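# Move three plates from the tray to the table

## Task

Lift each of the three plates out of the tray and set them on the table top, each lying on its own rather than piled on another; leave the tray as it was found; the result only counts if everything stays put once the robot lets go, so release suction and back the tool away at the end.

## Robot and tools

Robot: a single UR12e-style six-joint arm carrying a suction cup, with no other gripper and no second arm. The controlled point is the cup point: the middle of the cup's rim when nothing is touching it. The cup opens along the cup point's own +z axis. About 7 cm back from the rim, the tool body and wrist camera stick out up to roughly 8 cm sideways, so watch that clearance near the tray walls.

Frames: results report the cup point in the scene frame. Its origin sits on the table surface under the arm base, +z is up, and +y is to the left when facing along +x. Position is end_effector_position in metres, orientation is end_effector_quat_wxyz, and velocities are in m/s and rad/s. Motion commands do not use the scene frame. They use the cup point's own axes, so with the cup pointing down, +dz drives the cup downward toward the table.

Row format: every moving command uses a row of 7 numbers, each between -1 and 1, in this order: dx, dy, dz, rx, ry, rz, suction. The first six are an offset, not an absolute pose. The scale is 1.0 = 0.6 m for dx to dz and 1.0 = 180 degrees for rx to rz. The three r values together form one rotation vector. The seventh number sets the vacuum: 1 gives full suction, about 55 kPa below ambient, a fraction gives that share of it, and 0.05 or less switches it off. The last suction setting stays in force.

execute_actions(actions): takes a list of actions. Each action is a table of up to 15 rows, and each row lasts one 1/30 s step. If fewer than 15 rows are given, the last row repeats to fill the action. Every row in an action is an offset from the cup point pose measured when that action started, not from the row before it. For the first action in a call, that start is the last pose reported in this scene. An empty list returns only the state and images. Each commanded pose is clipped per step to within 100 mm and 16 degrees of the measured pose, so a long reach needs several actions.

move(target, speed, stop_force, blocking): drives the cup point in a straight line toward one row. The row is an offset from the pose in the latest result that shows one, and its suction value is applied at the start. speed is in m/s, from 0.002 to 0.5, default 0.25, and the turn rate is capped at twice that in rad/s. The path takes 0.5 to 10 s and is cut off at 10 s. The move ignores obstacles, and the real motion can lag, drift or overshoot the set speed. stop_force, in N from 13 to 80, ends the path when the push against the motion rises that much for two steps. The cup then backs up two steps and holds. Use it at very low speed to press down onto a plate. It cannot be used until the scene has run 0.2 s, it is unreliable on moves that rotate the tool, and it must be left out when lifting off something the cup is pressing on. blocking=false returns after 0.5 s and cannot be combined with stop_force. After that, check progress with wait(0), or call stop, before sending new commands. The "move:" line gives the outcome: done, contact, off_target, moving, held or fault, plus the distance to target. limits=paced means the command was clipped, and limits=held means a check blocked some steps.

wait(seconds): lets 0 to 10 s pass while the last command is held. stop: brakes a running move, which needs some room to stop. zoom_image(camera="cam_wrist", region=[x0,y0,x1,y1]): a closer look at part of the latest 616x616 fisheye wrist image, at most 504x504 pixels, with (0,0) at the top left. read_manual(section="licences"): returns licence text only. finished_scene(scene): ends the given scene, 1 or 2, permanently, and reports whether the goal was met.

Reading results: suction_measured shows the vacuum reached. It stays near 0 if there is no seal, and settles up to 0.15 under the command if the seal is airtight. part_present turns on at 0.50 and off below 0.45. The cup compresses under vacuum by up to about 10 mm. Wrist force and torque come from the flange sensor in the cup point's axes, with a few N of offset and noise, and each axis saturates near 100 N. Joint torques include drive effort and are not pure contact loads. "Hand target" is the pose the controller is currently aiming for. A "pose unreachable" line means the clearance check changed or blocked the command.

Technique: centre the 29 mm rim on a flat, smooth part of a plate, away from edges, holes and seams, and press gently with suction on. To set a plate down, lower it until it rests on the table, switch suction off, then lift at least 15 mm clear. Keep the plates apart on the table.

Avoid: faults. A load-limit torque on any joint, or an outside force of 150 N, stops the arm for 10 s. The arm is stiff, so pressing even slightly past contact on a firm surface can trigger this. Also avoid letting the cup seal onto the table (it pins the tool until suction is turned off), dropping, sliding or slamming plates, shoving the tray, and knocking anything off the table, which ends the scene. Holding loads for a long time heats the motors: a warning appears at 70 °C and the brakes lock at 85 °C.

Each tool is called after "Request:" as name(argument=value, ...) on one line, values as JSON.

## Session

Request:
execute_actions(actions=[])

Scene clock: 0.00 s.
end_effector_position=(+0.6304, +0.0106, +0.2939) suction_measured=0.00 part_present=0 end_effector_quat_wxyz=(-0.002, -0.008, +1.000, +0.002) end_effector_velocity=(-0.000, +0.000, +0.001) end_effector_angular_velocity=(+0.000, -0.002, +0.001)
Joint positions: [-0.28  -1.557  2.144 -2.16  -1.569  2.862]
Joint velocities: [ 0.    -0.002  0.     0.     0.    -0.   ]
Joint torques (N m, as the arm reports them, + toward a larger angle): no reading
Wrist force (N, on the end effector, along its own x y z axes, offset not removed): no reading
Wrist torque (N m, same axes, about the end effector's origin, offset not removed): no reading
Hand target: +0.630, +0.011, +0.294; -0.002, -0.008, +1.000, +0.002

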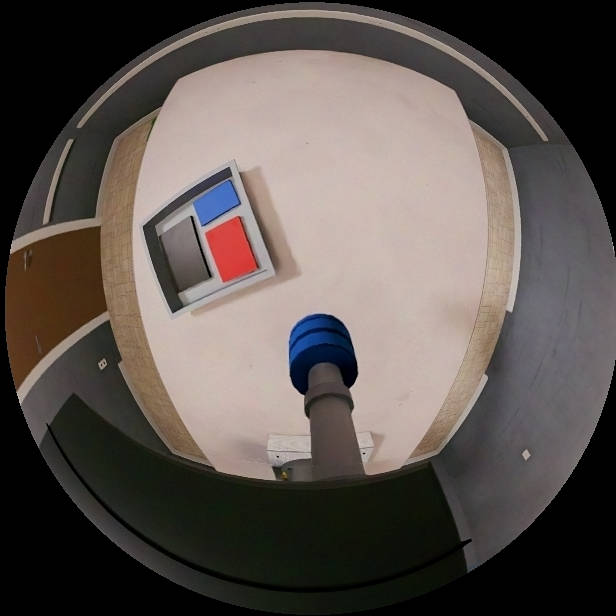

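Request:
move(target=[-0.05,0.28,0.1,0,0,0,0])

Scene clock: 12.37 s.
end_effector_position=(+0.6570, +0.1792, +0.2343) suction_measured=0.00 part_present=0 end_effector_quat_wxyz=(-0.002, -0.008, +1.000, +0.002) end_effector_velocity=(+0.001, +0.001, +0.000) end_effector_angular_velocity=(-0.000, -0.002, -0.000)
Joint positions: [-0.009 -1.406  2.107 -2.273 -1.569  3.133]
Joint velocities: [ 0.002  0.001 -0.001 -0.001 -0.     0.002]
Joint torques (N m, as the arm reports them, + toward a larger angle): [ 19.33 -43.62 -42.69  -4.29  -2.81   4.79]
Wrist force (N, on the end effector, along its own x y z axes, offset not removed): [-0.1 -0.3 -1.9]
Wrist torque (N m, same axes, about the end effector's origin, offset not removed): [-0.54 0.02 -0.09]
Hand target: +0.657, +0.179, +0.234; -0.002, -0.008, +1.000, +0.002
Off the commanded pose: 0.000 m, 0 deg.
move: done

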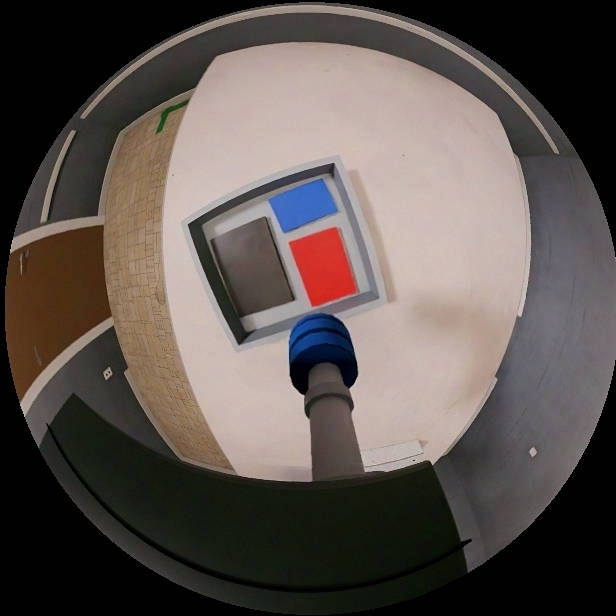

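Request:
move(target=[0.003,-0.01,0.25,0,0,0,0])

Request:
move(target=[0,0,0.15,0,0,0,1], speed=0.03, stop_force=15)

Scene clock: 21.23 s.
end_effector_position=(+0.6543, +0.1736, +0.0845) suction_measured=0.00 part_present=0 end_effector_quat_wxyz=(-0.002, -0.008, +1.000, +0.002) end_effector_velocity=(+0.001, +0.000, -0.001) end_effector_angular_velocity=(+0.001, -0.001, +0.000)
Joint positions: [-0.018 -1.19   2.196 -2.578 -1.569  3.124]
Joint velocities: [ 0.     0.003 -0.001 -0.003  0.001  0.   ]
Joint torques (N m, as the arm reports them, + toward a larger angle): [-14.59 -56.04 -24.76  -4.87   3.57  -3.96]
Wrist force (N, on the end effector, along its own x y z axes, offset not removed): [-1.9 -4.1 1.0]
Wrist torque (N m, same axes, about the end effector's origin, offset not removed): [-0.69 0.32 -0.01]
Hand target: +0.654, +0.174, +0.084; -0.002, -0.008, +1.000, +0.002
Off the commanded pose: 0.000 m, 0 deg.
move: done

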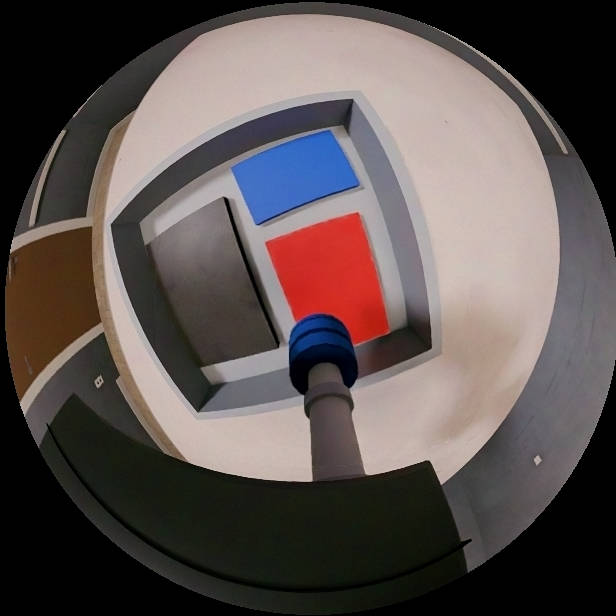

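Scene clock: 34.20 s.
end_effector_position=(+0.6564, +0.1738, +0.0039) suction_measured=0.96 part_present=1 end_effector_quat_wxyz=(+0.001, -0.008, +1.000, +0.002) end_effector_velocity=(-0.001, -0.000, -0.001) end_effector_angular_velocity=(+0.000, +0.001, -0.001)
Joint positions: [-0.018 -1.043  2.207 -2.743 -1.569  3.124]
Joint velocities: [-0.     0.     0.001  0.     0.     0.   ]
Joint torques (N m, as the arm reports them, + toward a larger angle): [  2.22 -63.67 -19.32  -3.08   0.48   0.63]
Wrist force (N, on the end effector, along its own x y z axes, offset not removed): [2.6 1.4 -29.9]
Wrist torque (N m, same axes, about the end effector's origin, offset not removed): [-0.15 -0.08 0.03]
Hand target: +0.656, +0.174, +0.004; +0.001, -0.008, +1.000, +0.002
Off the commanded pose: 0.010 m, 0 deg.
FORCE FAULT: contact force on the arm reached its limit, and the arm stopped for 10 seconds. The contact can be on any part of the arm, not only on its tool. That time counts as 20 of the actions that you can send in this scene. The arm's remaining commands of this call were not run. The arm holds still and accepts commands again. Move the arm away from the contact; if what it grips holds it there, let go first. Pushing or pulling that hard again can fault the arm again.
move: fault (stop_force had ended the path)

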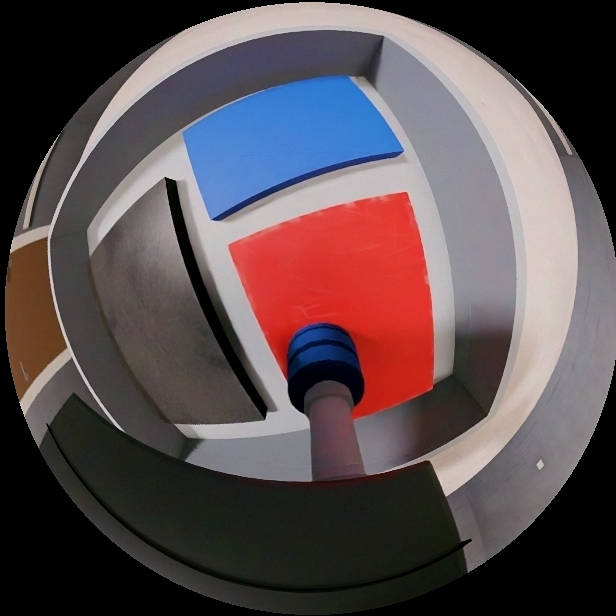

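Request:
move(target=[0,0,-0.2,0,0,0,1], speed=0.08)

Scene clock: 40.00 s.
end_effector_position=(+0.6562, +0.1735, +0.1237) suction_measured=0.99 part_present=1 end_effector_quat_wxyz=(+0.001, -0.008, +1.000, +0.002) end_effector_velocity=(-0.000, +0.000, +0.001) end_effector_angular_velocity=(+0.001, +0.002, +0.000)
Joint positions: [-0.018 -1.253  2.182 -2.508 -1.569  3.124]
Joint velocities: [-0.    -0.002 -0.001  0.005  0.001 -0.   ]
Joint torques (N m, as the arm reports them, + toward a larger angle): [  4.78 -76.46 -36.31  -1.5    1.21   2.77]
Wrist force (N, on the end effector, along its own x y z axes, offset not removed): [-2.2 -1.1 0.6]
Wrist torque (N m, same axes, about the end effector's origin, offset not removed): [-0.68 0.34 -0.07]
Hand target: +0.656, +0.173, +0.124; +0.001, -0.008, +1.000, +0.002
Off the commanded pose: 0.000 m, 0 deg.
move: done

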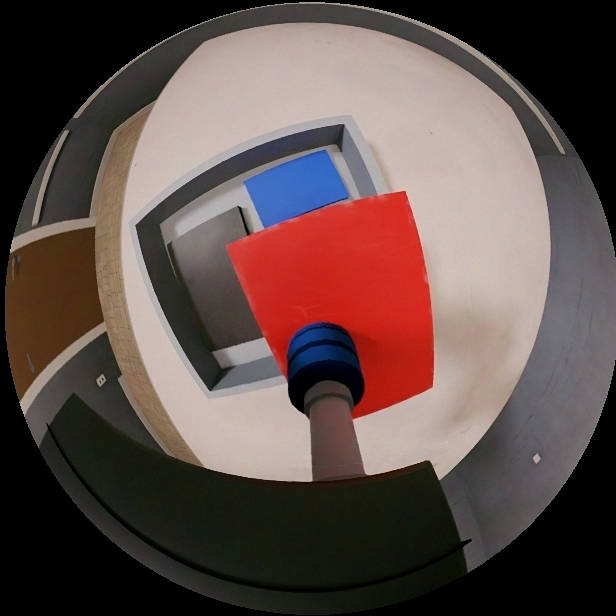

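Request:
move(target=[0,-0.34,0,0,0,0,1])

Request:
move(target=[0,0,0.17,0,0,0,1], speed=0.15)

Request:
move(target=[0,0,0.05,0,0,0,1], speed=0.005, stop_force=13)

Scene clock: 45.50 s.
end_effector_position=(+0.6599, -0.0304, +0.1231) suction_measured=0.99 part_present=1 end_effector_quat_wxyz=(+0.002, -0.008, +1.000, +0.002) end_effector_velocity=(+0.001, -0.002, +0.000) end_effector_angular_velocity=(-0.001, -0.001, +0.000)
Joint positions: [-0.331 -1.276  2.217 -2.52  -1.567  2.811]
Joint velocities: [-0.002  0.001 -0.002 -0.001 -0.    -0.002]
Joint torques (N m, as the arm reports them, + toward a larger angle): [-11.47 -47.22 -35.52  -1.52   3.42  -3.92]
Wrist force (N, on the end effector, along its own x y z axes, offset not removed): [4.7 -4.4 -4.1]
Wrist torque (N m, same axes, about the end effector's origin, offset not removed): [-0.94 -0.60 -0.14]
Hand target: +0.660, -0.031, +0.123; +0.002, -0.008, +1.000, +0.002
Off the commanded pose: 0.000 m, 0 deg.
move: done

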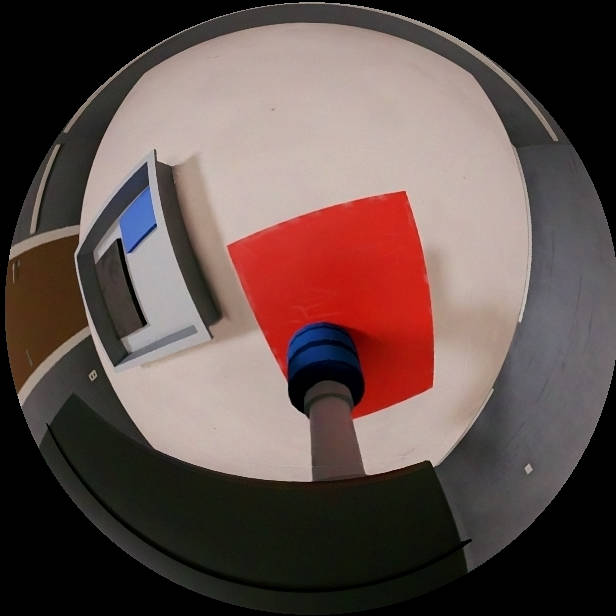

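Scene clock: 46.70 s.
end_effector_position=(+0.6600, -0.0301, +0.0213) suction_measured=0.98 part_present=1 end_effector_quat_wxyz=(+0.002, -0.008, +1.000, +0.002) end_effector_velocity=(-0.000, -0.000, -0.003) end_effector_angular_velocity=(-0.000, +0.002, +0.000)
Joint positions: [-0.331 -1.093  2.243 -2.728 -1.567  2.811]
Joint velocities: [ 0.     0.005 -0.001 -0.002 -0.001 -0.   ]
Joint torques (N m, as the arm reports them, + toward a larger angle): [ 16.41 -54.7  -27.68  -5.01   1.03   4.7 ]
Wrist force (N, on the end effector, along its own x y z axes, offset not removed): [1.8 -1.3 -1.0]
Wrist torque (N m, same axes, about the end effector's origin, offset not removed): [-0.42 -0.24 -0.03]
Hand target: +0.660, -0.030, +0.021; +0.002, -0.008, +1.000, +0.002
Off the commanded pose: 0.000 m, 0 deg.
move: done

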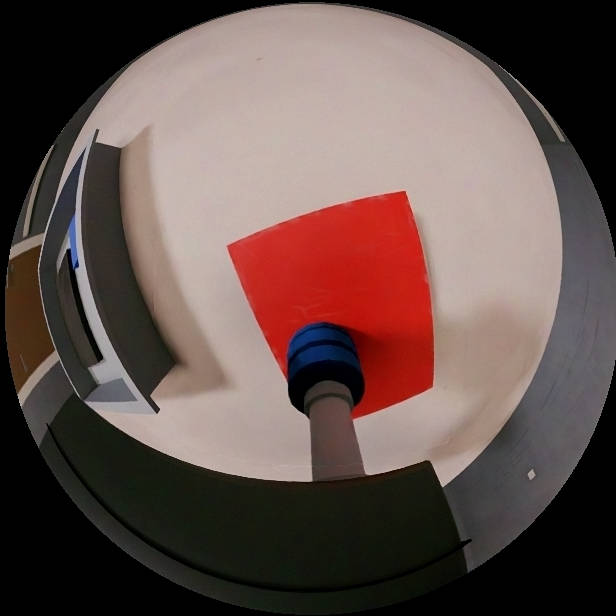

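Scene clock: 51.17 s.
end_effector_position=(+0.6600, -0.0300, +0.0009) suction_measured=0.96 part_present=1 end_effector_quat_wxyz=(+0.002, -0.008, +1.000, +0.002) end_effector_velocity=(-0.000, +0.000, +0.001) end_effector_angular_velocity=(+0.001, +0.002, +0.000)
Joint positions: [-0.331 -1.054  2.243 -2.768 -1.567  2.812]
Joint velocities: [ 0.    -0.002 -0.     0.004 -0.    -0.   ]
Joint torques (N m, as the arm reports them, + toward a larger angle): [ 14.46 -63.46 -13.15   2.14   0.96   4.9 ]
Wrist force (N, on the end effector, along its own x y z axes, offset not removed): [2.7 -0.1 -25.3]
Wrist torque (N m, same axes, about the end effector's origin, offset not removed): [-0.16 -0.60 -0.08]
Hand target: +0.660, -0.030, +0.001; +0.002, -0.008, +1.000, +0.002
Off the commanded pose: 0.010 m, 0 deg.
move: contact

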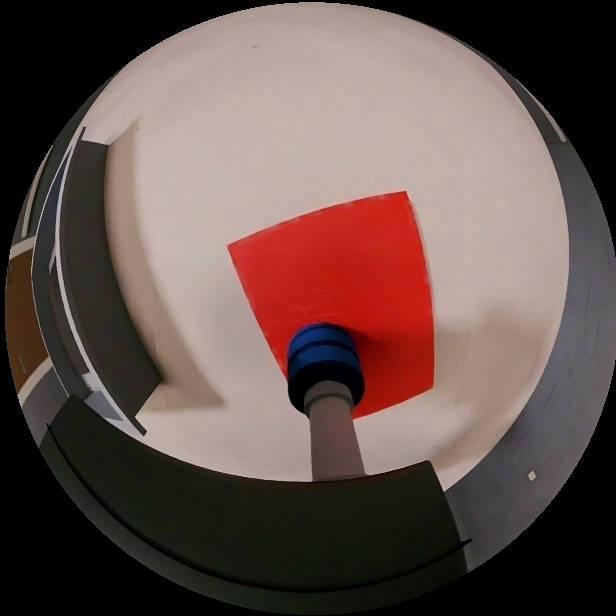

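Request:
execute_actions(actions=[[[0,0,0,0,0,0,0]],[[0,0,-0.04,0,0,0,0]]])

Request:
move(target=[0,0,-0.15,0,0,0,0])

Request:
move(target=[-0.175,0.38,0,0,0,0,0])

Request:
move(target=[0,0,0.1,0,0,0,0], speed=0.1)

Scene clock: 57.00 s.
end_effector_position=(+0.6599, -0.0300, +0.0247) suction_measured=0.00 part_present=0 end_effector_quat_wxyz=(+0.002, -0.008, +1.000, +0.002) end_effector_velocity=(-0.000, +0.000, +0.002) end_effector_angular_velocity=(-0.000, +0.000, -0.000)
Joint positions: [-0.331 -1.1    2.242 -2.722 -1.567  2.812]
Joint velocities: [-0.    -0.005  0.     0.005 -0.     0.   ]
Joint torques (N m, as the arm reports them, + toward a larger angle): [-13.76 -77.67 -26.21  -1.41   0.82   2.11]
Wrist force (N, on the end effector, along its own x y z axes, offset not removed): [5.9 -1.1 -2.0]
Wrist torque (N m, same axes, about the end effector's origin, offset not removed): [-0.63 -0.60 -0.03]
Hand target: +0.660, -0.030, +0.025; +0.002, -0.008, +1.000, +0.002
Off the commanded pose: 0.000 m, 0 deg.

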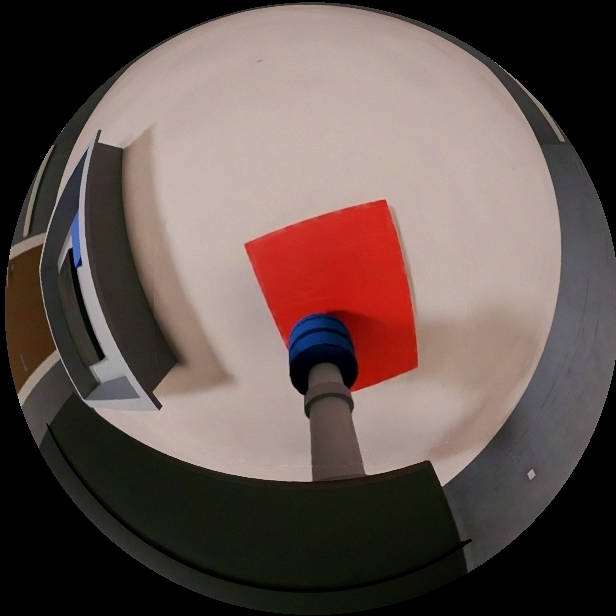

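Scene clock: 57.93 s.
end_effector_position=(+0.6598, -0.0303, +0.1145) suction_measured=0.00 part_present=0 end_effector_quat_wxyz=(+0.002, -0.008, +1.000, +0.002) end_effector_velocity=(-0.000, -0.000, +0.002) end_effector_angular_velocity=(+0.000, +0.001, +0.000)
Joint positions: [-0.331 -1.262  2.221 -2.538 -1.567  2.811]
Joint velocities: [-0.    -0.004 -0.001  0.005 -0.    -0.001]
Joint torques (N m, as the arm reports them, + toward a larger angle): [-13.93 -71.21 -34.13  -1.44   3.16  -3.87]
Wrist force (N, on the end effector, along its own x y z axes, offset not removed): [-3.6 -5.9 -1.2]
Wrist torque (N m, same axes, about the end effector's origin, offset not removed): [-0.94 0.41 0.07]
Hand target: +0.660, -0.030, +0.115; +0.002, -0.008, +1.000, +0.002
Off the commanded pose: 0.000 m, 0 deg.
move: done

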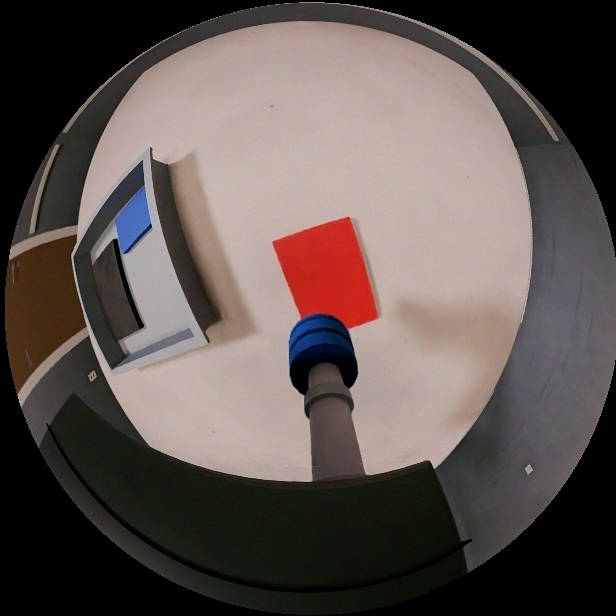

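Scene clock: 59.53 s.
end_effector_position=(+0.7607, +0.1994, +0.1153) suction_measured=0.00 part_present=0 end_effector_quat_wxyz=(+0.001, -0.008, +1.000, +0.002) end_effector_velocity=(+0.001, +0.001, +0.001) end_effector_angular_velocity=(+0.000, -0.001, -0.000)
Joint positions: [ 0.016 -1.112  1.971 -2.439 -1.569  3.158]
Joint velocities: [ 0.001  0.    -0.002  0.001  0.     0.002]
Joint torques (N m, as the arm reports them, + toward a larger angle): [ 19.37 -63.62 -38.38  -0.9   -2.75   5.4 ]
Wrist force (N, on the end effector, along its own x y z axes, offset not removed): [-3.1 0.0 8.3]
Wrist torque (N m, same axes, about the end effector's origin, offset not removed): [-0.33 0.40 -0.14]
Hand target: +0.761, +0.200, +0.115; +0.001, -0.008, +1.000, +0.002
Off the commanded pose: 0.001 m, 0 deg.
move: done

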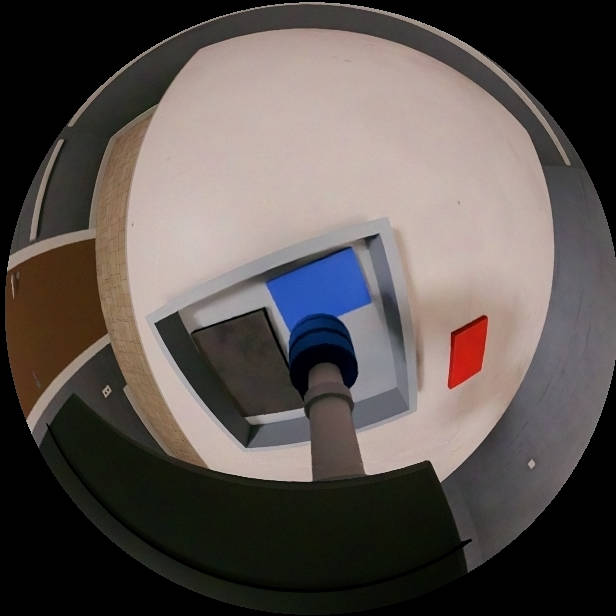

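Scene clock: 60.60 s.
end_effector_position=(+0.7607, +0.1996, +0.0554) suction_measured=0.00 part_present=0 end_effector_quat_wxyz=(+0.001, -0.008, +1.000, +0.002) end_effector_velocity=(-0.000, +0.000, -0.001) end_effector_angular_velocity=(-0.000, -0.000, -0.001)
Joint positions: [ 0.016 -1.027  1.986 -2.538 -1.569  3.158]
Joint velocities: [ 0.     0.001  0.001 -0.002 -0.     0.001]
Joint torques (N m, as the arm reports them, + toward a larger angle): [ -7.6  -66.53 -18.72  -4.92  -2.28  -3.58]
Wrist force (N, on the end effector, along its own x y z axes, offset not removed): [-3.6 -2.5 -3.7]
Wrist torque (N m, same axes, about the end effector's origin, offset not removed): [-0.49 0.49 0.19]
Hand target: +0.761, +0.200, +0.055; +0.001, -0.008, +1.000, +0.002
Off the commanded pose: 0.000 m, 0 deg.
move: done

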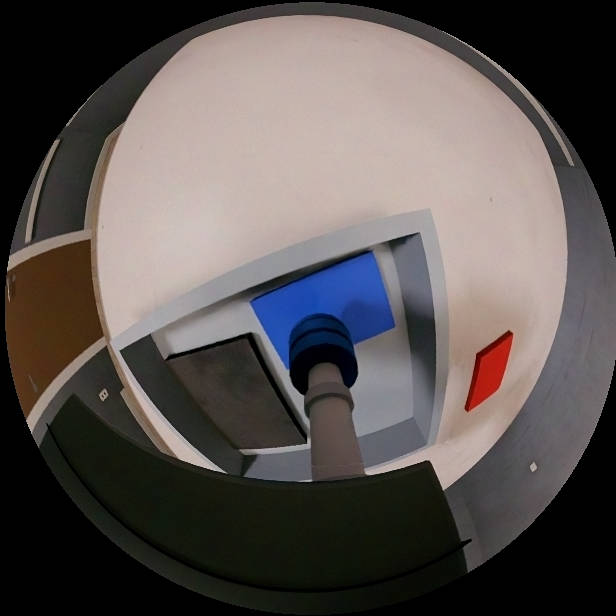

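Request:
move(target=[0.014,0.004,0.055,0,0,0,0], speed=0.06)

Request:
move(target=[0,0,0.04,0,0,0,0], speed=0.005, stop_force=13)

Request:
execute_actions(actions=[[[0,0,0,0,0,0,1]],[[0,0,0,0,0,0,1]]])

Scene clock: 68.10 s.
end_effector_position=(+0.7524, +0.2019, +0.0226) suction_measured=0.00 part_present=0 end_effector_quat_wxyz=(+0.001, -0.008, +1.000, +0.002) end_effector_velocity=(-0.001, +0.001, -0.003) end_effector_angular_velocity=(+0.000, +0.002, +0.001)
Joint positions: [ 0.019 -0.985  2.006 -2.599 -1.569  3.162]
Joint velocities: [ 0.001  0.003  0.002 -0.003  0.001 -0.   ]
Joint torques (N m, as the arm reports them, + toward a larger angle): [ 19.13 -66.46 -17.25  -4.55  -1.93   4.8 ]
Wrist force (N, on the end effector, along its own x y z axes, offset not removed): [4.5 -5.3 0.2]
Wrist torque (N m, same axes, about the end effector's origin, offset not removed): [-0.64 -0.46 -0.08]
Hand target: +0.752, +0.202, +0.022; +0.001, -0.008, +1.000, +0.002
Off the commanded pose: 0.000 m, 0 deg.
move: done

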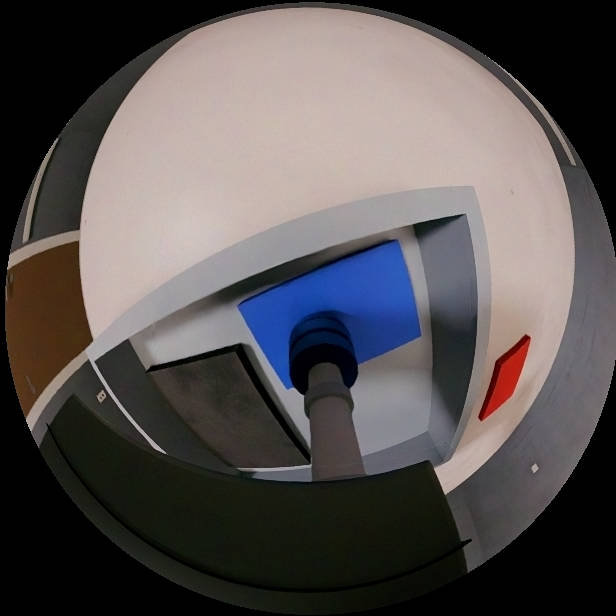

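Scene clock: 72.37 s.
end_effector_position=(+0.7524, +0.2020, +0.0032) suction_measured=0.00 part_present=0 end_effector_quat_wxyz=(+0.001, -0.008, +1.000, +0.002) end_effector_velocity=(-0.001, -0.001, +0.001) end_effector_angular_velocity=(-0.001, +0.002, +0.000)
Joint positions: [ 0.019 -0.955  2.006 -2.63  -1.569  3.162]
Joint velocities: [-0.    -0.003  0.001  0.004 -0.001 -0.001]
Joint torques (N m, as the arm reports them, + toward a larger angle): [ -9.99 -68.95 -13.48   2.3   -2.33  -0.03]
Wrist force (N, on the end effector, along its own x y z axes, offset not removed): [-5.2 -2.2 -29.7]
Wrist torque (N m, same axes, about the end effector's origin, offset not removed): [-0.79 0.90 0.01]
Hand target: +0.752, +0.202, +0.003; +0.001, -0.008, +1.000, +0.002
Off the commanded pose: 0.005 m, 0 deg.
move: contact

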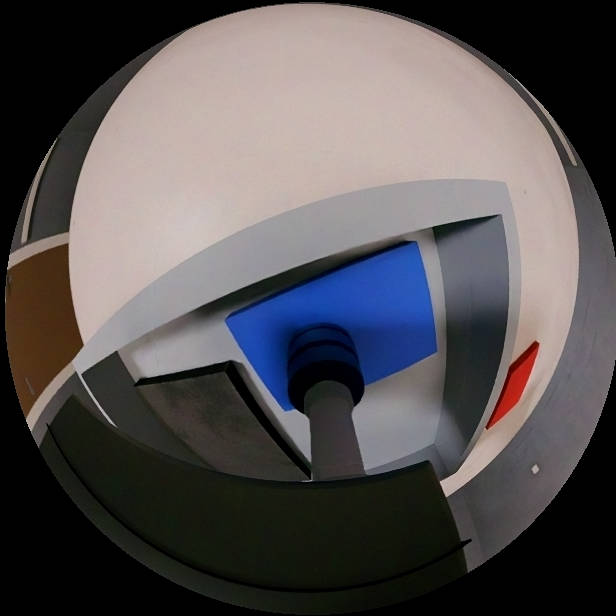

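Scene clock: 73.37 s.
end_effector_position=(+0.7524, +0.2020, +0.0032) suction_measured=0.99 part_present=1 end_effector_quat_wxyz=(+0.001, -0.008, +1.000, +0.002) end_effector_velocity=(+0.001, +0.000, +0.001) end_effector_angular_velocity=(+0.002, -0.002, -0.000)
Joint positions: [ 0.019 -0.955  2.006 -2.63  -1.569  3.162]
Joint velocities: [ 0.    -0.001 -0.001 -0.     0.002  0.   ]
Joint torques (N m, as the arm reports them, + toward a larger angle): [-10.1  -60.71 -13.91  -3.01  -2.25  -0.72]
Wrist force (N, on the end effector, along its own x y z axes, offset not removed): [-0.9 0.1 -11.5]
Wrist torque (N m, same axes, about the end effector's origin, offset not removed): [-0.16 -0.05 -0.17]
Hand target: +0.752, +0.202, +0.003; +0.001, -0.008, +1.000, +0.002
Off the commanded pose: 0.000 m, 0 deg.

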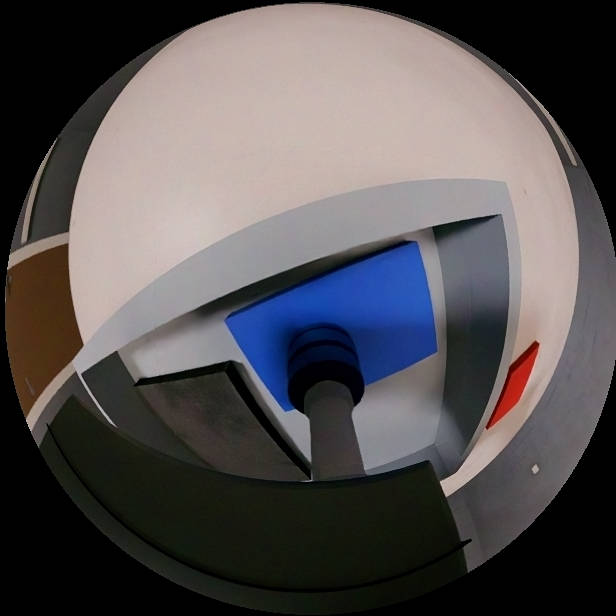

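Request:
move(target=[0,0,-0.02,0,0,0,1], speed=0.02)

Request:
move(target=[0.04,-0.014,0,0,0,0,1], speed=0.04)

Request:
move(target=[0,0,-0.18,0,0,0,1], speed=0.08)

Scene clock: 78.67 s.
end_effector_position=(+0.7524, +0.2020, +0.0150) suction_measured=0.99 part_present=1 end_effector_quat_wxyz=(+0.001, -0.008, +1.000, +0.002) end_effector_velocity=(-0.001, -0.000, +0.001) end_effector_angular_velocity=(-0.000, +0.001, -0.001)
Joint positions: [ 0.019 -0.974  2.006 -2.611 -1.569  3.162]
Joint velocities: [-0.    -0.002  0.001  0.002 -0.     0.   ]
Joint torques (N m, as the arm reports them, + toward a larger angle): [ -4.45 -93.54 -32.78  -1.54  -2.23   0.69]
Wrist force (N, on the end effector, along its own x y z axes, offset not removed): [2.6 -2.7 -0.7]
Wrist torque (N m, same axes, about the end effector's origin, offset not removed): [-0.65 -0.51 0.00]
Hand target: +0.752, +0.202, +0.015; +0.001, -0.008, +1.000, +0.002
Off the commanded pose: 0.000 m, 0 deg.
move: done

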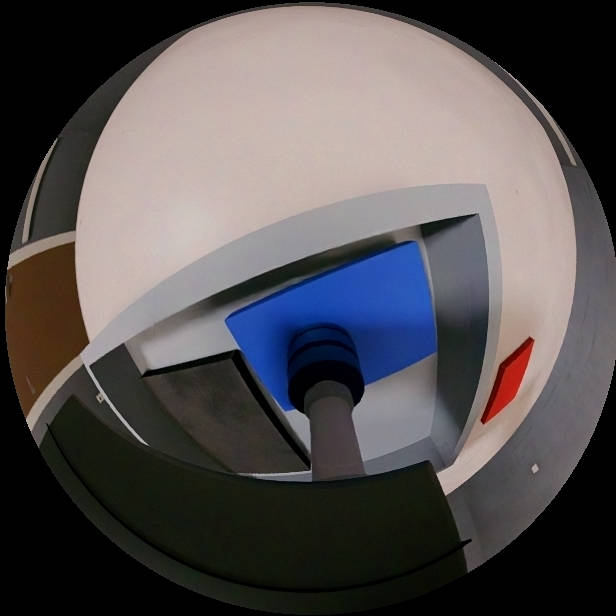

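Scene clock: 79.67 s.
end_effector_position=(+0.7287, +0.1932, +0.0150) suction_measured=0.98 part_present=1 end_effector_quat_wxyz=(+0.001, -0.008, +1.000, +0.002) end_effector_velocity=(-0.000, -0.000, +0.001) end_effector_angular_velocity=(+0.001, -0.002, -0.000)
Joint positions: [ 0.008 -0.997  2.058 -2.64  -1.569  3.151]
Joint velocities: [-0.001 -0.002  0.002 -0.002  0.    -0.001]
Joint torques (N m, as the arm reports them, + toward a larger angle): [-14.   -90.48 -16.06  -4.7    3.28  -3.39]
Wrist force (N, on the end effector, along its own x y z axes, offset not removed): [0.2 -1.7 -5.6]
Wrist torque (N m, same axes, about the end effector's origin, offset not removed): [-0.60 -0.04 -0.05]
Hand target: +0.729, +0.193, +0.015; +0.001, -0.008, +1.000, +0.002
Off the commanded pose: 0.000 m, 0 deg.
move: done

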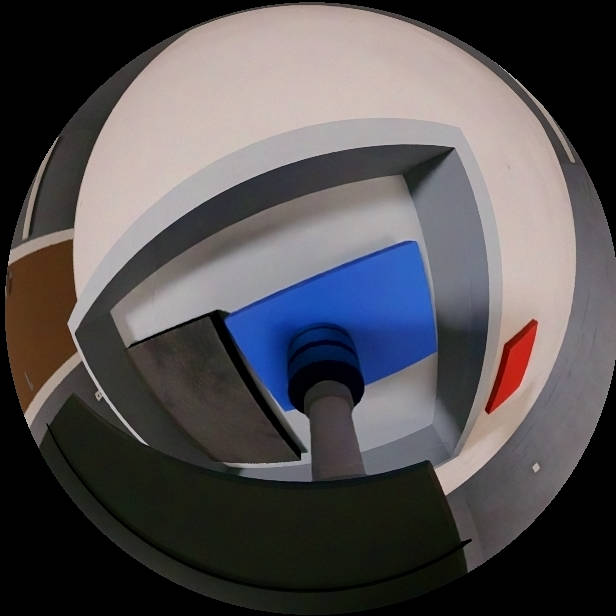

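Scene clock: 81.43 s.
end_effector_position=(+0.7285, +0.1929, +0.1228) suction_measured=0.98 part_present=1 end_effector_quat_wxyz=(+0.001, -0.008, +1.000, +0.002) end_effector_velocity=(+0.001, -0.000, +0.002) end_effector_angular_velocity=(+0.000, -0.001, -0.000)
Joint positions: [ 0.008 -1.161  2.035 -2.453 -1.569  3.151]
Joint velocities: [-0.    -0.002 -0.002  0.003  0.    -0.   ]
Joint torques (N m, as the arm reports them, + toward a larger angle): [ 12.8  -82.58 -37.42  -1.02  -2.65   3.28]
Wrist force (N, on the end effector, along its own x y z axes, offset not removed): [2.3 -5.4 -4.7]
Wrist torque (N m, same axes, about the end effector's origin, offset not removed): [-1.05 -0.36 -0.12]
Hand target: +0.728, +0.193, +0.123; +0.001, -0.008, +1.000, +0.002
Off the commanded pose: 0.000 m, 0 deg.
move: done

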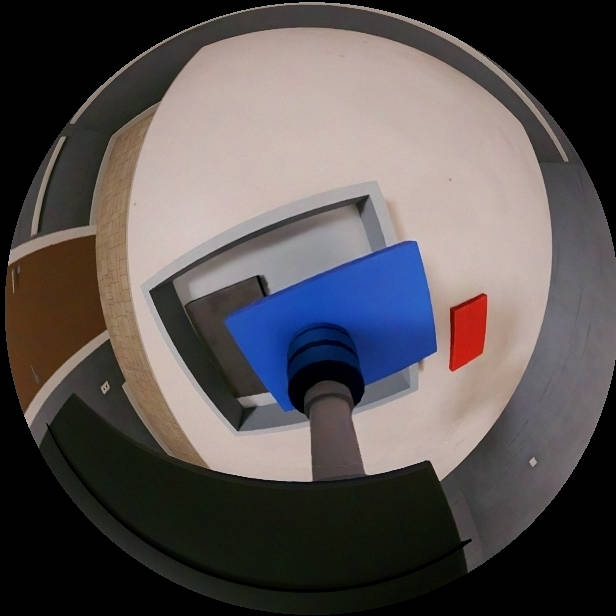

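Request:
move(target=[-0.14,-0.38,0,0,0,0,1])

Request:
move(target=[0,0,0.19,0,0,0,1], speed=0.15)

Request:
move(target=[0,0,0.03,0,0,0,1], speed=0.005, stop_force=13)

Request:
execute_actions(actions=[[[0,0,0,0,0,0,0]],[[0,0,-0.04,0,0,0,0]]])

Request:
move(target=[0,0,-0.17,0,0,0,0])

Request:
move(target=[0.25,0.52,0,0,0,0,0])

Scene clock: 88.00 s.
end_effector_position=(+0.8164, -0.0335, +0.1223) suction_measured=0.96 part_present=1 end_effector_quat_wxyz=(+0.002, -0.008, +1.000, +0.002) end_effector_velocity=(+0.001, -0.002, +0.001) end_effector_angular_velocity=(-0.000, -0.001, +0.000)
Joint positions: [-0.274 -1.086  1.905 -2.398 -1.567  2.869]
Joint velocities: [-0.002  0.001 -0.003  0.001 -0.    -0.002]
Joint torques (N m, as the arm reports them, + toward a larger angle): [-14.03 -71.03 -38.26  -1.66   3.5   -4.1 ]
Wrist force (N, on the end effector, along its own x y z axes, offset not removed): [-2.6 -0.7 -0.5]
Wrist torque (N m, same axes, about the end effector's origin, offset not removed): [-0.30 0.36 0.20]
Hand target: +0.816, -0.034, +0.122; +0.002, -0.008, +1.000, +0.002
Off the commanded pose: 0.000 m, 0 deg.
move: done

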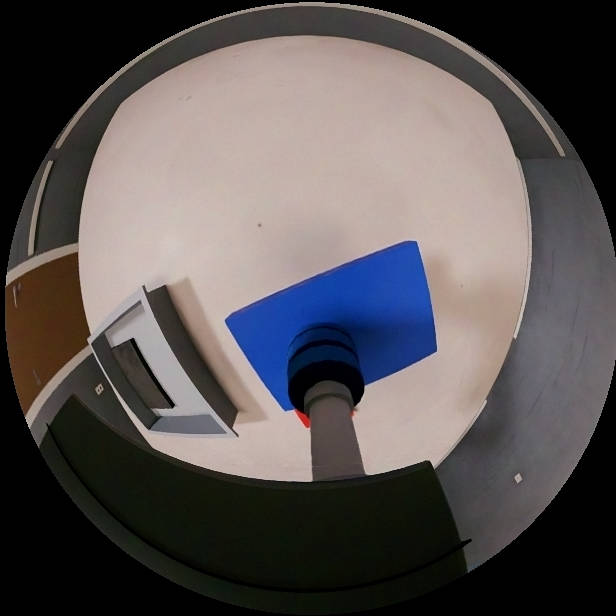

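Scene clock: 89.27 s.
end_effector_position=(+0.8166, -0.0332, +0.0084) suction_measured=0.99 part_present=1 end_effector_quat_wxyz=(+0.002, -0.008, +1.000, +0.002) end_effector_velocity=(+0.000, +0.000, -0.001) end_effector_angular_velocity=(-0.000, -0.000, -0.000)
Joint positions: [-0.274 -0.929  1.927 -2.577 -1.567  2.869]
Joint velocities: [ 0.     0.002 -0.    -0.002  0.     0.001]
Joint torques (N m, as the arm reports them, + toward a larger angle): [ 18.18 -73.26 -33.93  -4.77   1.85   4.4 ]
Wrist force (N, on the end effector, along its own x y z axes, offset not removed): [-1.7 1.9 -2.0]
Wrist torque (N m, same axes, about the end effector's origin, offset not removed): [-0.16 0.35 0.03]
Hand target: +0.817, -0.033, +0.008; +0.002, -0.008, +1.000, +0.002
Off the commanded pose: 0.000 m, 0 deg.
move: done

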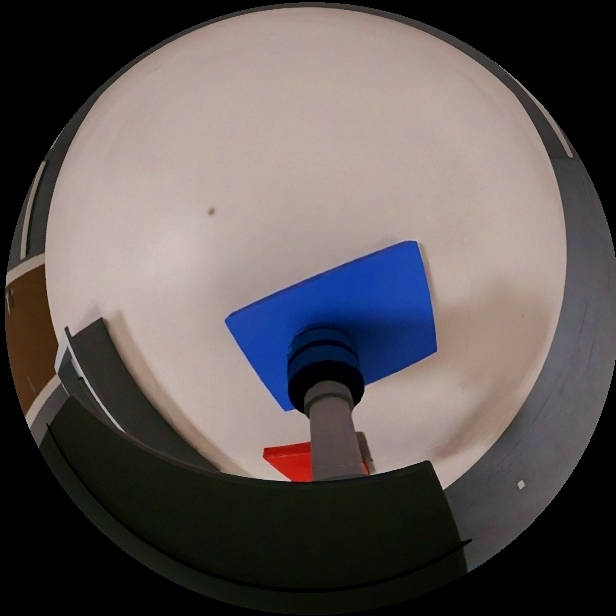

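Scene clock: 91.33 s.
end_effector_position=(+0.8166, -0.0332, +0.0000) suction_measured=0.99 part_present=1 end_effector_quat_wxyz=(+0.002, -0.008, +1.000, +0.002) end_effector_velocity=(+0.001, -0.000, +0.003) end_effector_angular_velocity=(+0.000, -0.001, -0.000)
Joint positions: [-0.273 -0.917  1.927 -2.589 -1.567  2.869]
Joint velocities: [-0.    -0.005 -0.001  0.004  0.001  0.   ]
Joint torques (N m, as the arm reports them, + toward a larger angle): [ 17.74 -74.48 -17.39   1.1    1.72   4.84]
Wrist force (N, on the end effector, along its own x y z axes, offset not removed): [-0.6 -2.3 -30.9]
Wrist torque (N m, same axes, about the end effector's origin, offset not removed): [-0.56 0.04 -0.23]
Hand target: +0.817, -0.033, +0.000; +0.002, -0.008, +1.000, +0.002
Off the commanded pose: 0.010 m, 0 deg.
move: contact

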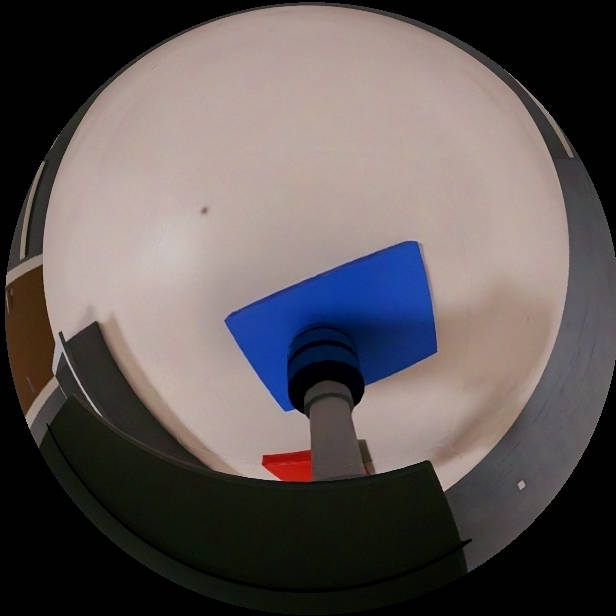

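Scene clock: 92.33 s.
end_effector_position=(+0.8165, -0.0331, +0.0238) suction_measured=0.00 part_present=0 end_effector_quat_wxyz=(+0.002, -0.008, +1.000, +0.002) end_effector_velocity=(+0.001, -0.000, +0.003) end_effector_angular_velocity=(-0.000, -0.002, +0.000)
Joint positions: [-0.273 -0.951  1.926 -2.554 -1.567  2.869]
Joint velocities: [-0.    -0.004 -0.001  0.003  0.    -0.   ]
Joint torques (N m, as the arm reports them, + toward a larger angle): [ -7.79 -95.21 -32.95  -1.27   1.42   1.48]
Wrist force (N, on the end effector, along its own x y z axes, offset not removed): [-2.8 -3.8 -3.9]
Wrist torque (N m, same axes, about the end effector's origin, offset not removed): [-0.54 0.54 0.09]
Hand target: +0.817, -0.033, +0.024; +0.002, -0.008, +1.000, +0.002
Off the commanded pose: 0.000 m, 0 deg.

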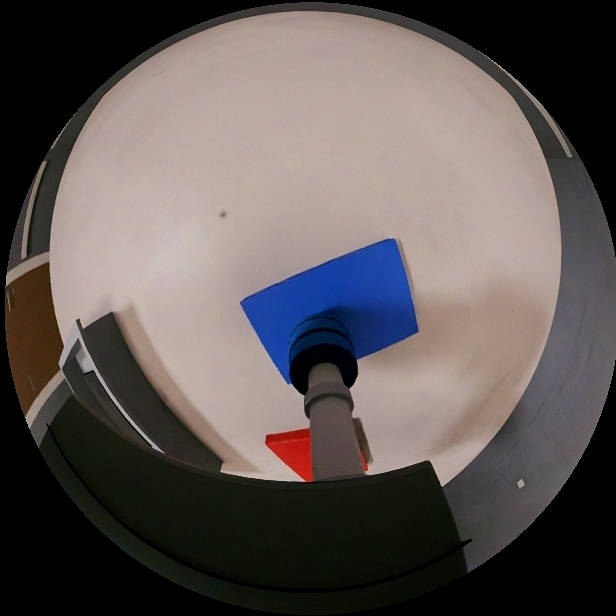

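Scene clock: 93.30 s.
end_effector_position=(+0.8163, -0.0334, +0.1256) suction_measured=0.00 part_present=0 end_effector_quat_wxyz=(+0.002, -0.008, +1.000, +0.002) end_effector_velocity=(-0.000, -0.001, +0.002) end_effector_angular_velocity=(-0.000, +0.001, +0.001)
Joint positions: [-0.274 -1.09   1.904 -2.393 -1.567  2.869]
Joint velocities: [-0.001 -0.002 -0.001  0.004 -0.    -0.002]
Joint torques (N m, as the arm reports them, + toward a larger angle): [-14.94 -91.67 -38.38  -0.91   3.32  -4.25]
Wrist force (N, on the end effector, along its own x y z axes, offset not removed): [8.6 1.2 -6.0]
Wrist torque (N m, same axes, about the end effector's origin, offset not removed): [-0.13 -1.21 -0.11]
Hand target: +0.816, -0.033, +0.126; +0.002, -0.008, +1.000, +0.002
Off the commanded pose: 0.000 m, 0 deg.
move: done

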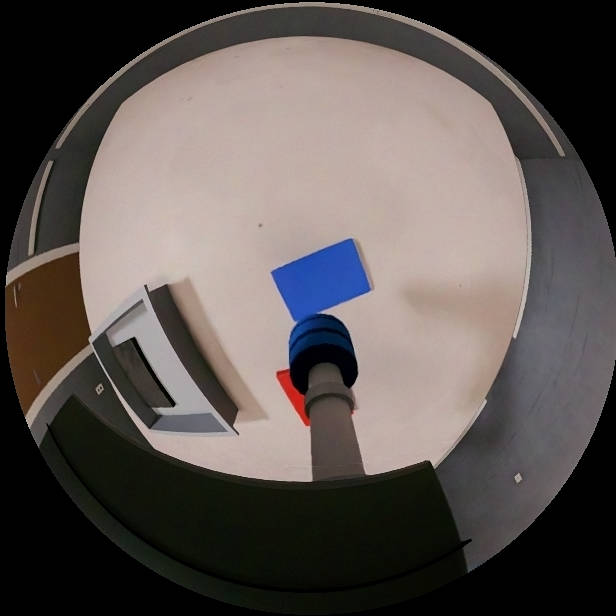

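Scene clock: 95.27 s.
end_effector_position=(+0.6608, +0.2759, +0.1262) suction_measured=0.00 part_present=0 end_effector_quat_wxyz=(+0.001, -0.008, +1.000, +0.002) end_effector_velocity=(+0.000, +0.001, +0.001) end_effector_angular_velocity=(+0.001, -0.001, -0.000)
Joint positions: [ 0.133 -1.211  2.108 -2.477 -1.57   3.275]
Joint velocities: [ 0.002 -0.001 -0.001  0.     0.     0.002]
Joint torques (N m, as the arm reports them, + toward a larger angle): [ 16.58 -61.76 -37.17  -1.32  -2.34   4.29]
Wrist force (N, on the end effector, along its own x y z axes, offset not removed): [-1.1 1.8 -1.0]
Wrist torque (N m, same axes, about the end effector's origin, offset not removed): [0.00 -0.14 -0.19]
Hand target: +0.661, +0.276, +0.126; +0.001, -0.008, +1.000, +0.002
Off the commanded pose: 0.001 m, 0 deg.
move: done

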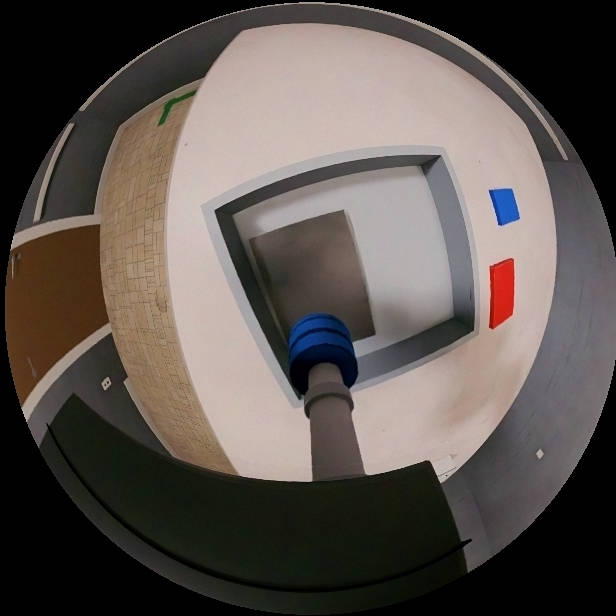

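Request:
move(target=[0.004,0.014,0.145,0,0,0,0], speed=0.1)

Request:
move(target=[0,0,0.07,0,0,0,0], speed=0.006, stop_force=13)

Request:
execute_actions(actions=[[[0,0,0,0,0,0,1]],[[0,0,0,0,0,0,1]],[[0,0,0,0,0,0,1]]])

Scene clock: 101.33 s.
end_effector_position=(+0.6583, +0.2845, +0.0394) suction_measured=0.00 part_present=0 end_effector_quat_wxyz=(+0.001, -0.008, +1.000, +0.002) end_effector_velocity=(-0.001, +0.000, -0.002) end_effector_angular_velocity=(-0.000, +0.002, -0.000)
Joint positions: [ 0.145 -1.071  2.129 -2.637 -1.57   3.288]
Joint velocities: [ 0.     0.003  0.002 -0.003  0.     0.001]
Joint torques (N m, as the arm reports them, + toward a larger angle): [ 20.24 -59.29 -24.75  -4.92  -2.68   4.94]
Wrist force (N, on the end effector, along its own x y z axes, offset not removed): [1.6 0.0 -3.8]
Wrist torque (N m, same axes, about the end effector's origin, offset not removed): [-0.19 -0.20 -0.08]
Hand target: +0.658, +0.285, +0.039; +0.001, -0.008, +1.000, +0.002
Off the commanded pose: 0.000 m, 0 deg.
move: done

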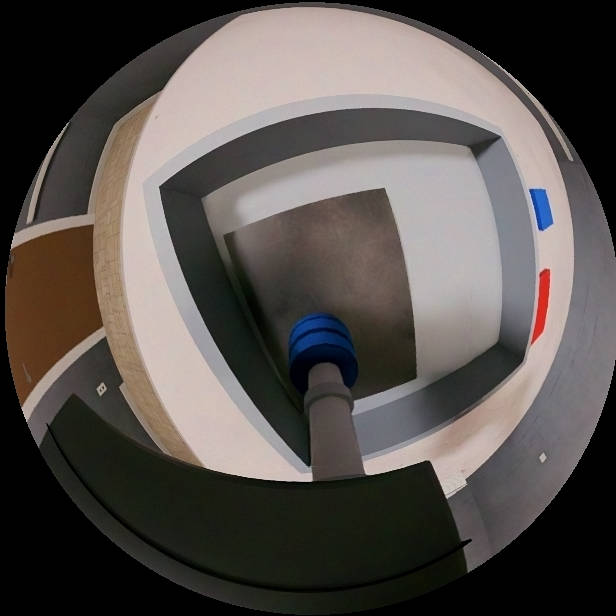

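Scene clock: 107.60 s.
end_effector_position=(+0.6584, +0.2846, +0.0041) suction_measured=0.00 part_present=0 end_effector_quat_wxyz=(+0.001, -0.008, +1.000, +0.002) end_effector_velocity=(-0.000, -0.000, +0.002) end_effector_angular_velocity=(-0.001, +0.001, +0.000)
Joint positions: [ 0.145 -1.011  2.131 -2.7   -1.57   3.288]
Joint velocities: [-0.    -0.004 -0.     0.005 -0.001 -0.   ]
Joint torques (N m, as the arm reports them, + toward a larger angle): [-13.65 -75.13 -10.54   0.48  -1.85  -3.84]
Wrist force (N, on the end effector, along its own x y z axes, offset not removed): [1.8 -4.9 -22.1]
Wrist torque (N m, same axes, about the end effector's origin, offset not removed): [-0.72 -0.16 0.12]
Hand target: +0.658, +0.285, +0.004; +0.001, -0.008, +1.000, +0.002
Off the commanded pose: 0.007 m, 0 deg.
move: contact

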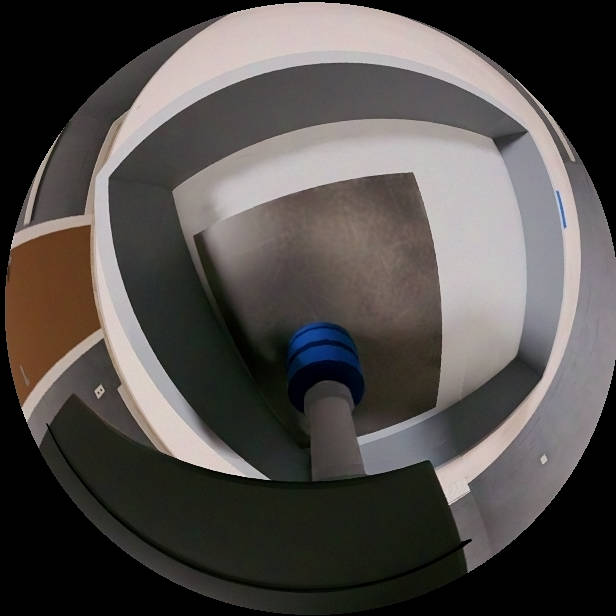

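Scene clock: 109.10 s.
end_effector_position=(+0.6584, +0.2846, +0.0041) suction_measured=0.99 part_present=1 end_effector_quat_wxyz=(+0.001, -0.008, +1.000, +0.002) end_effector_velocity=(-0.001, -0.000, +0.000) end_effector_angular_velocity=(+0.001, +0.000, +0.000)
Joint positions: [ 0.145 -1.011  2.131 -2.7   -1.57   3.288]
Joint velocities: [-0.    -0.002  0.002 -0.     0.001 -0.   ]
Joint torques (N m, as the arm reports them, + toward a larger angle): [-15.14 -58.08  -9.5   -2.91  -2.04  -3.94]
Wrist force (N, on the end effector, along its own x y z axes, offset not removed): [-2.2 3.7 -7.1]
Wrist torque (N m, same axes, about the end effector's origin, offset not removed): [0.13 0.50 0.14]
Hand target: +0.658, +0.285, +0.004; +0.001, -0.008, +1.000, +0.002
Off the commanded pose: 0.000 m, 0 deg.

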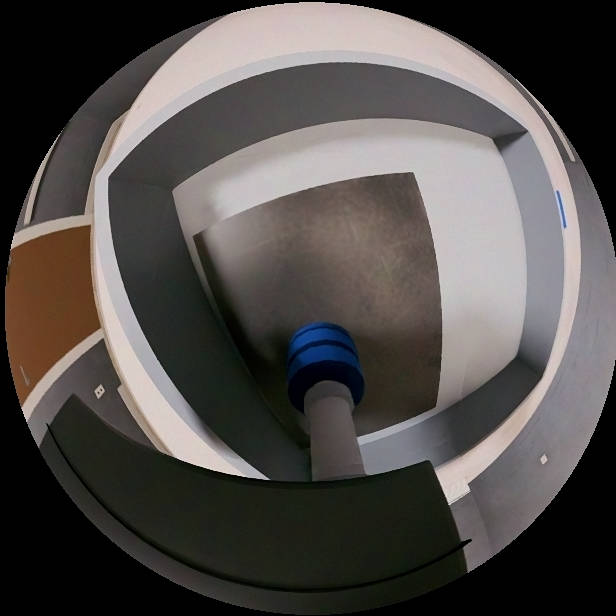

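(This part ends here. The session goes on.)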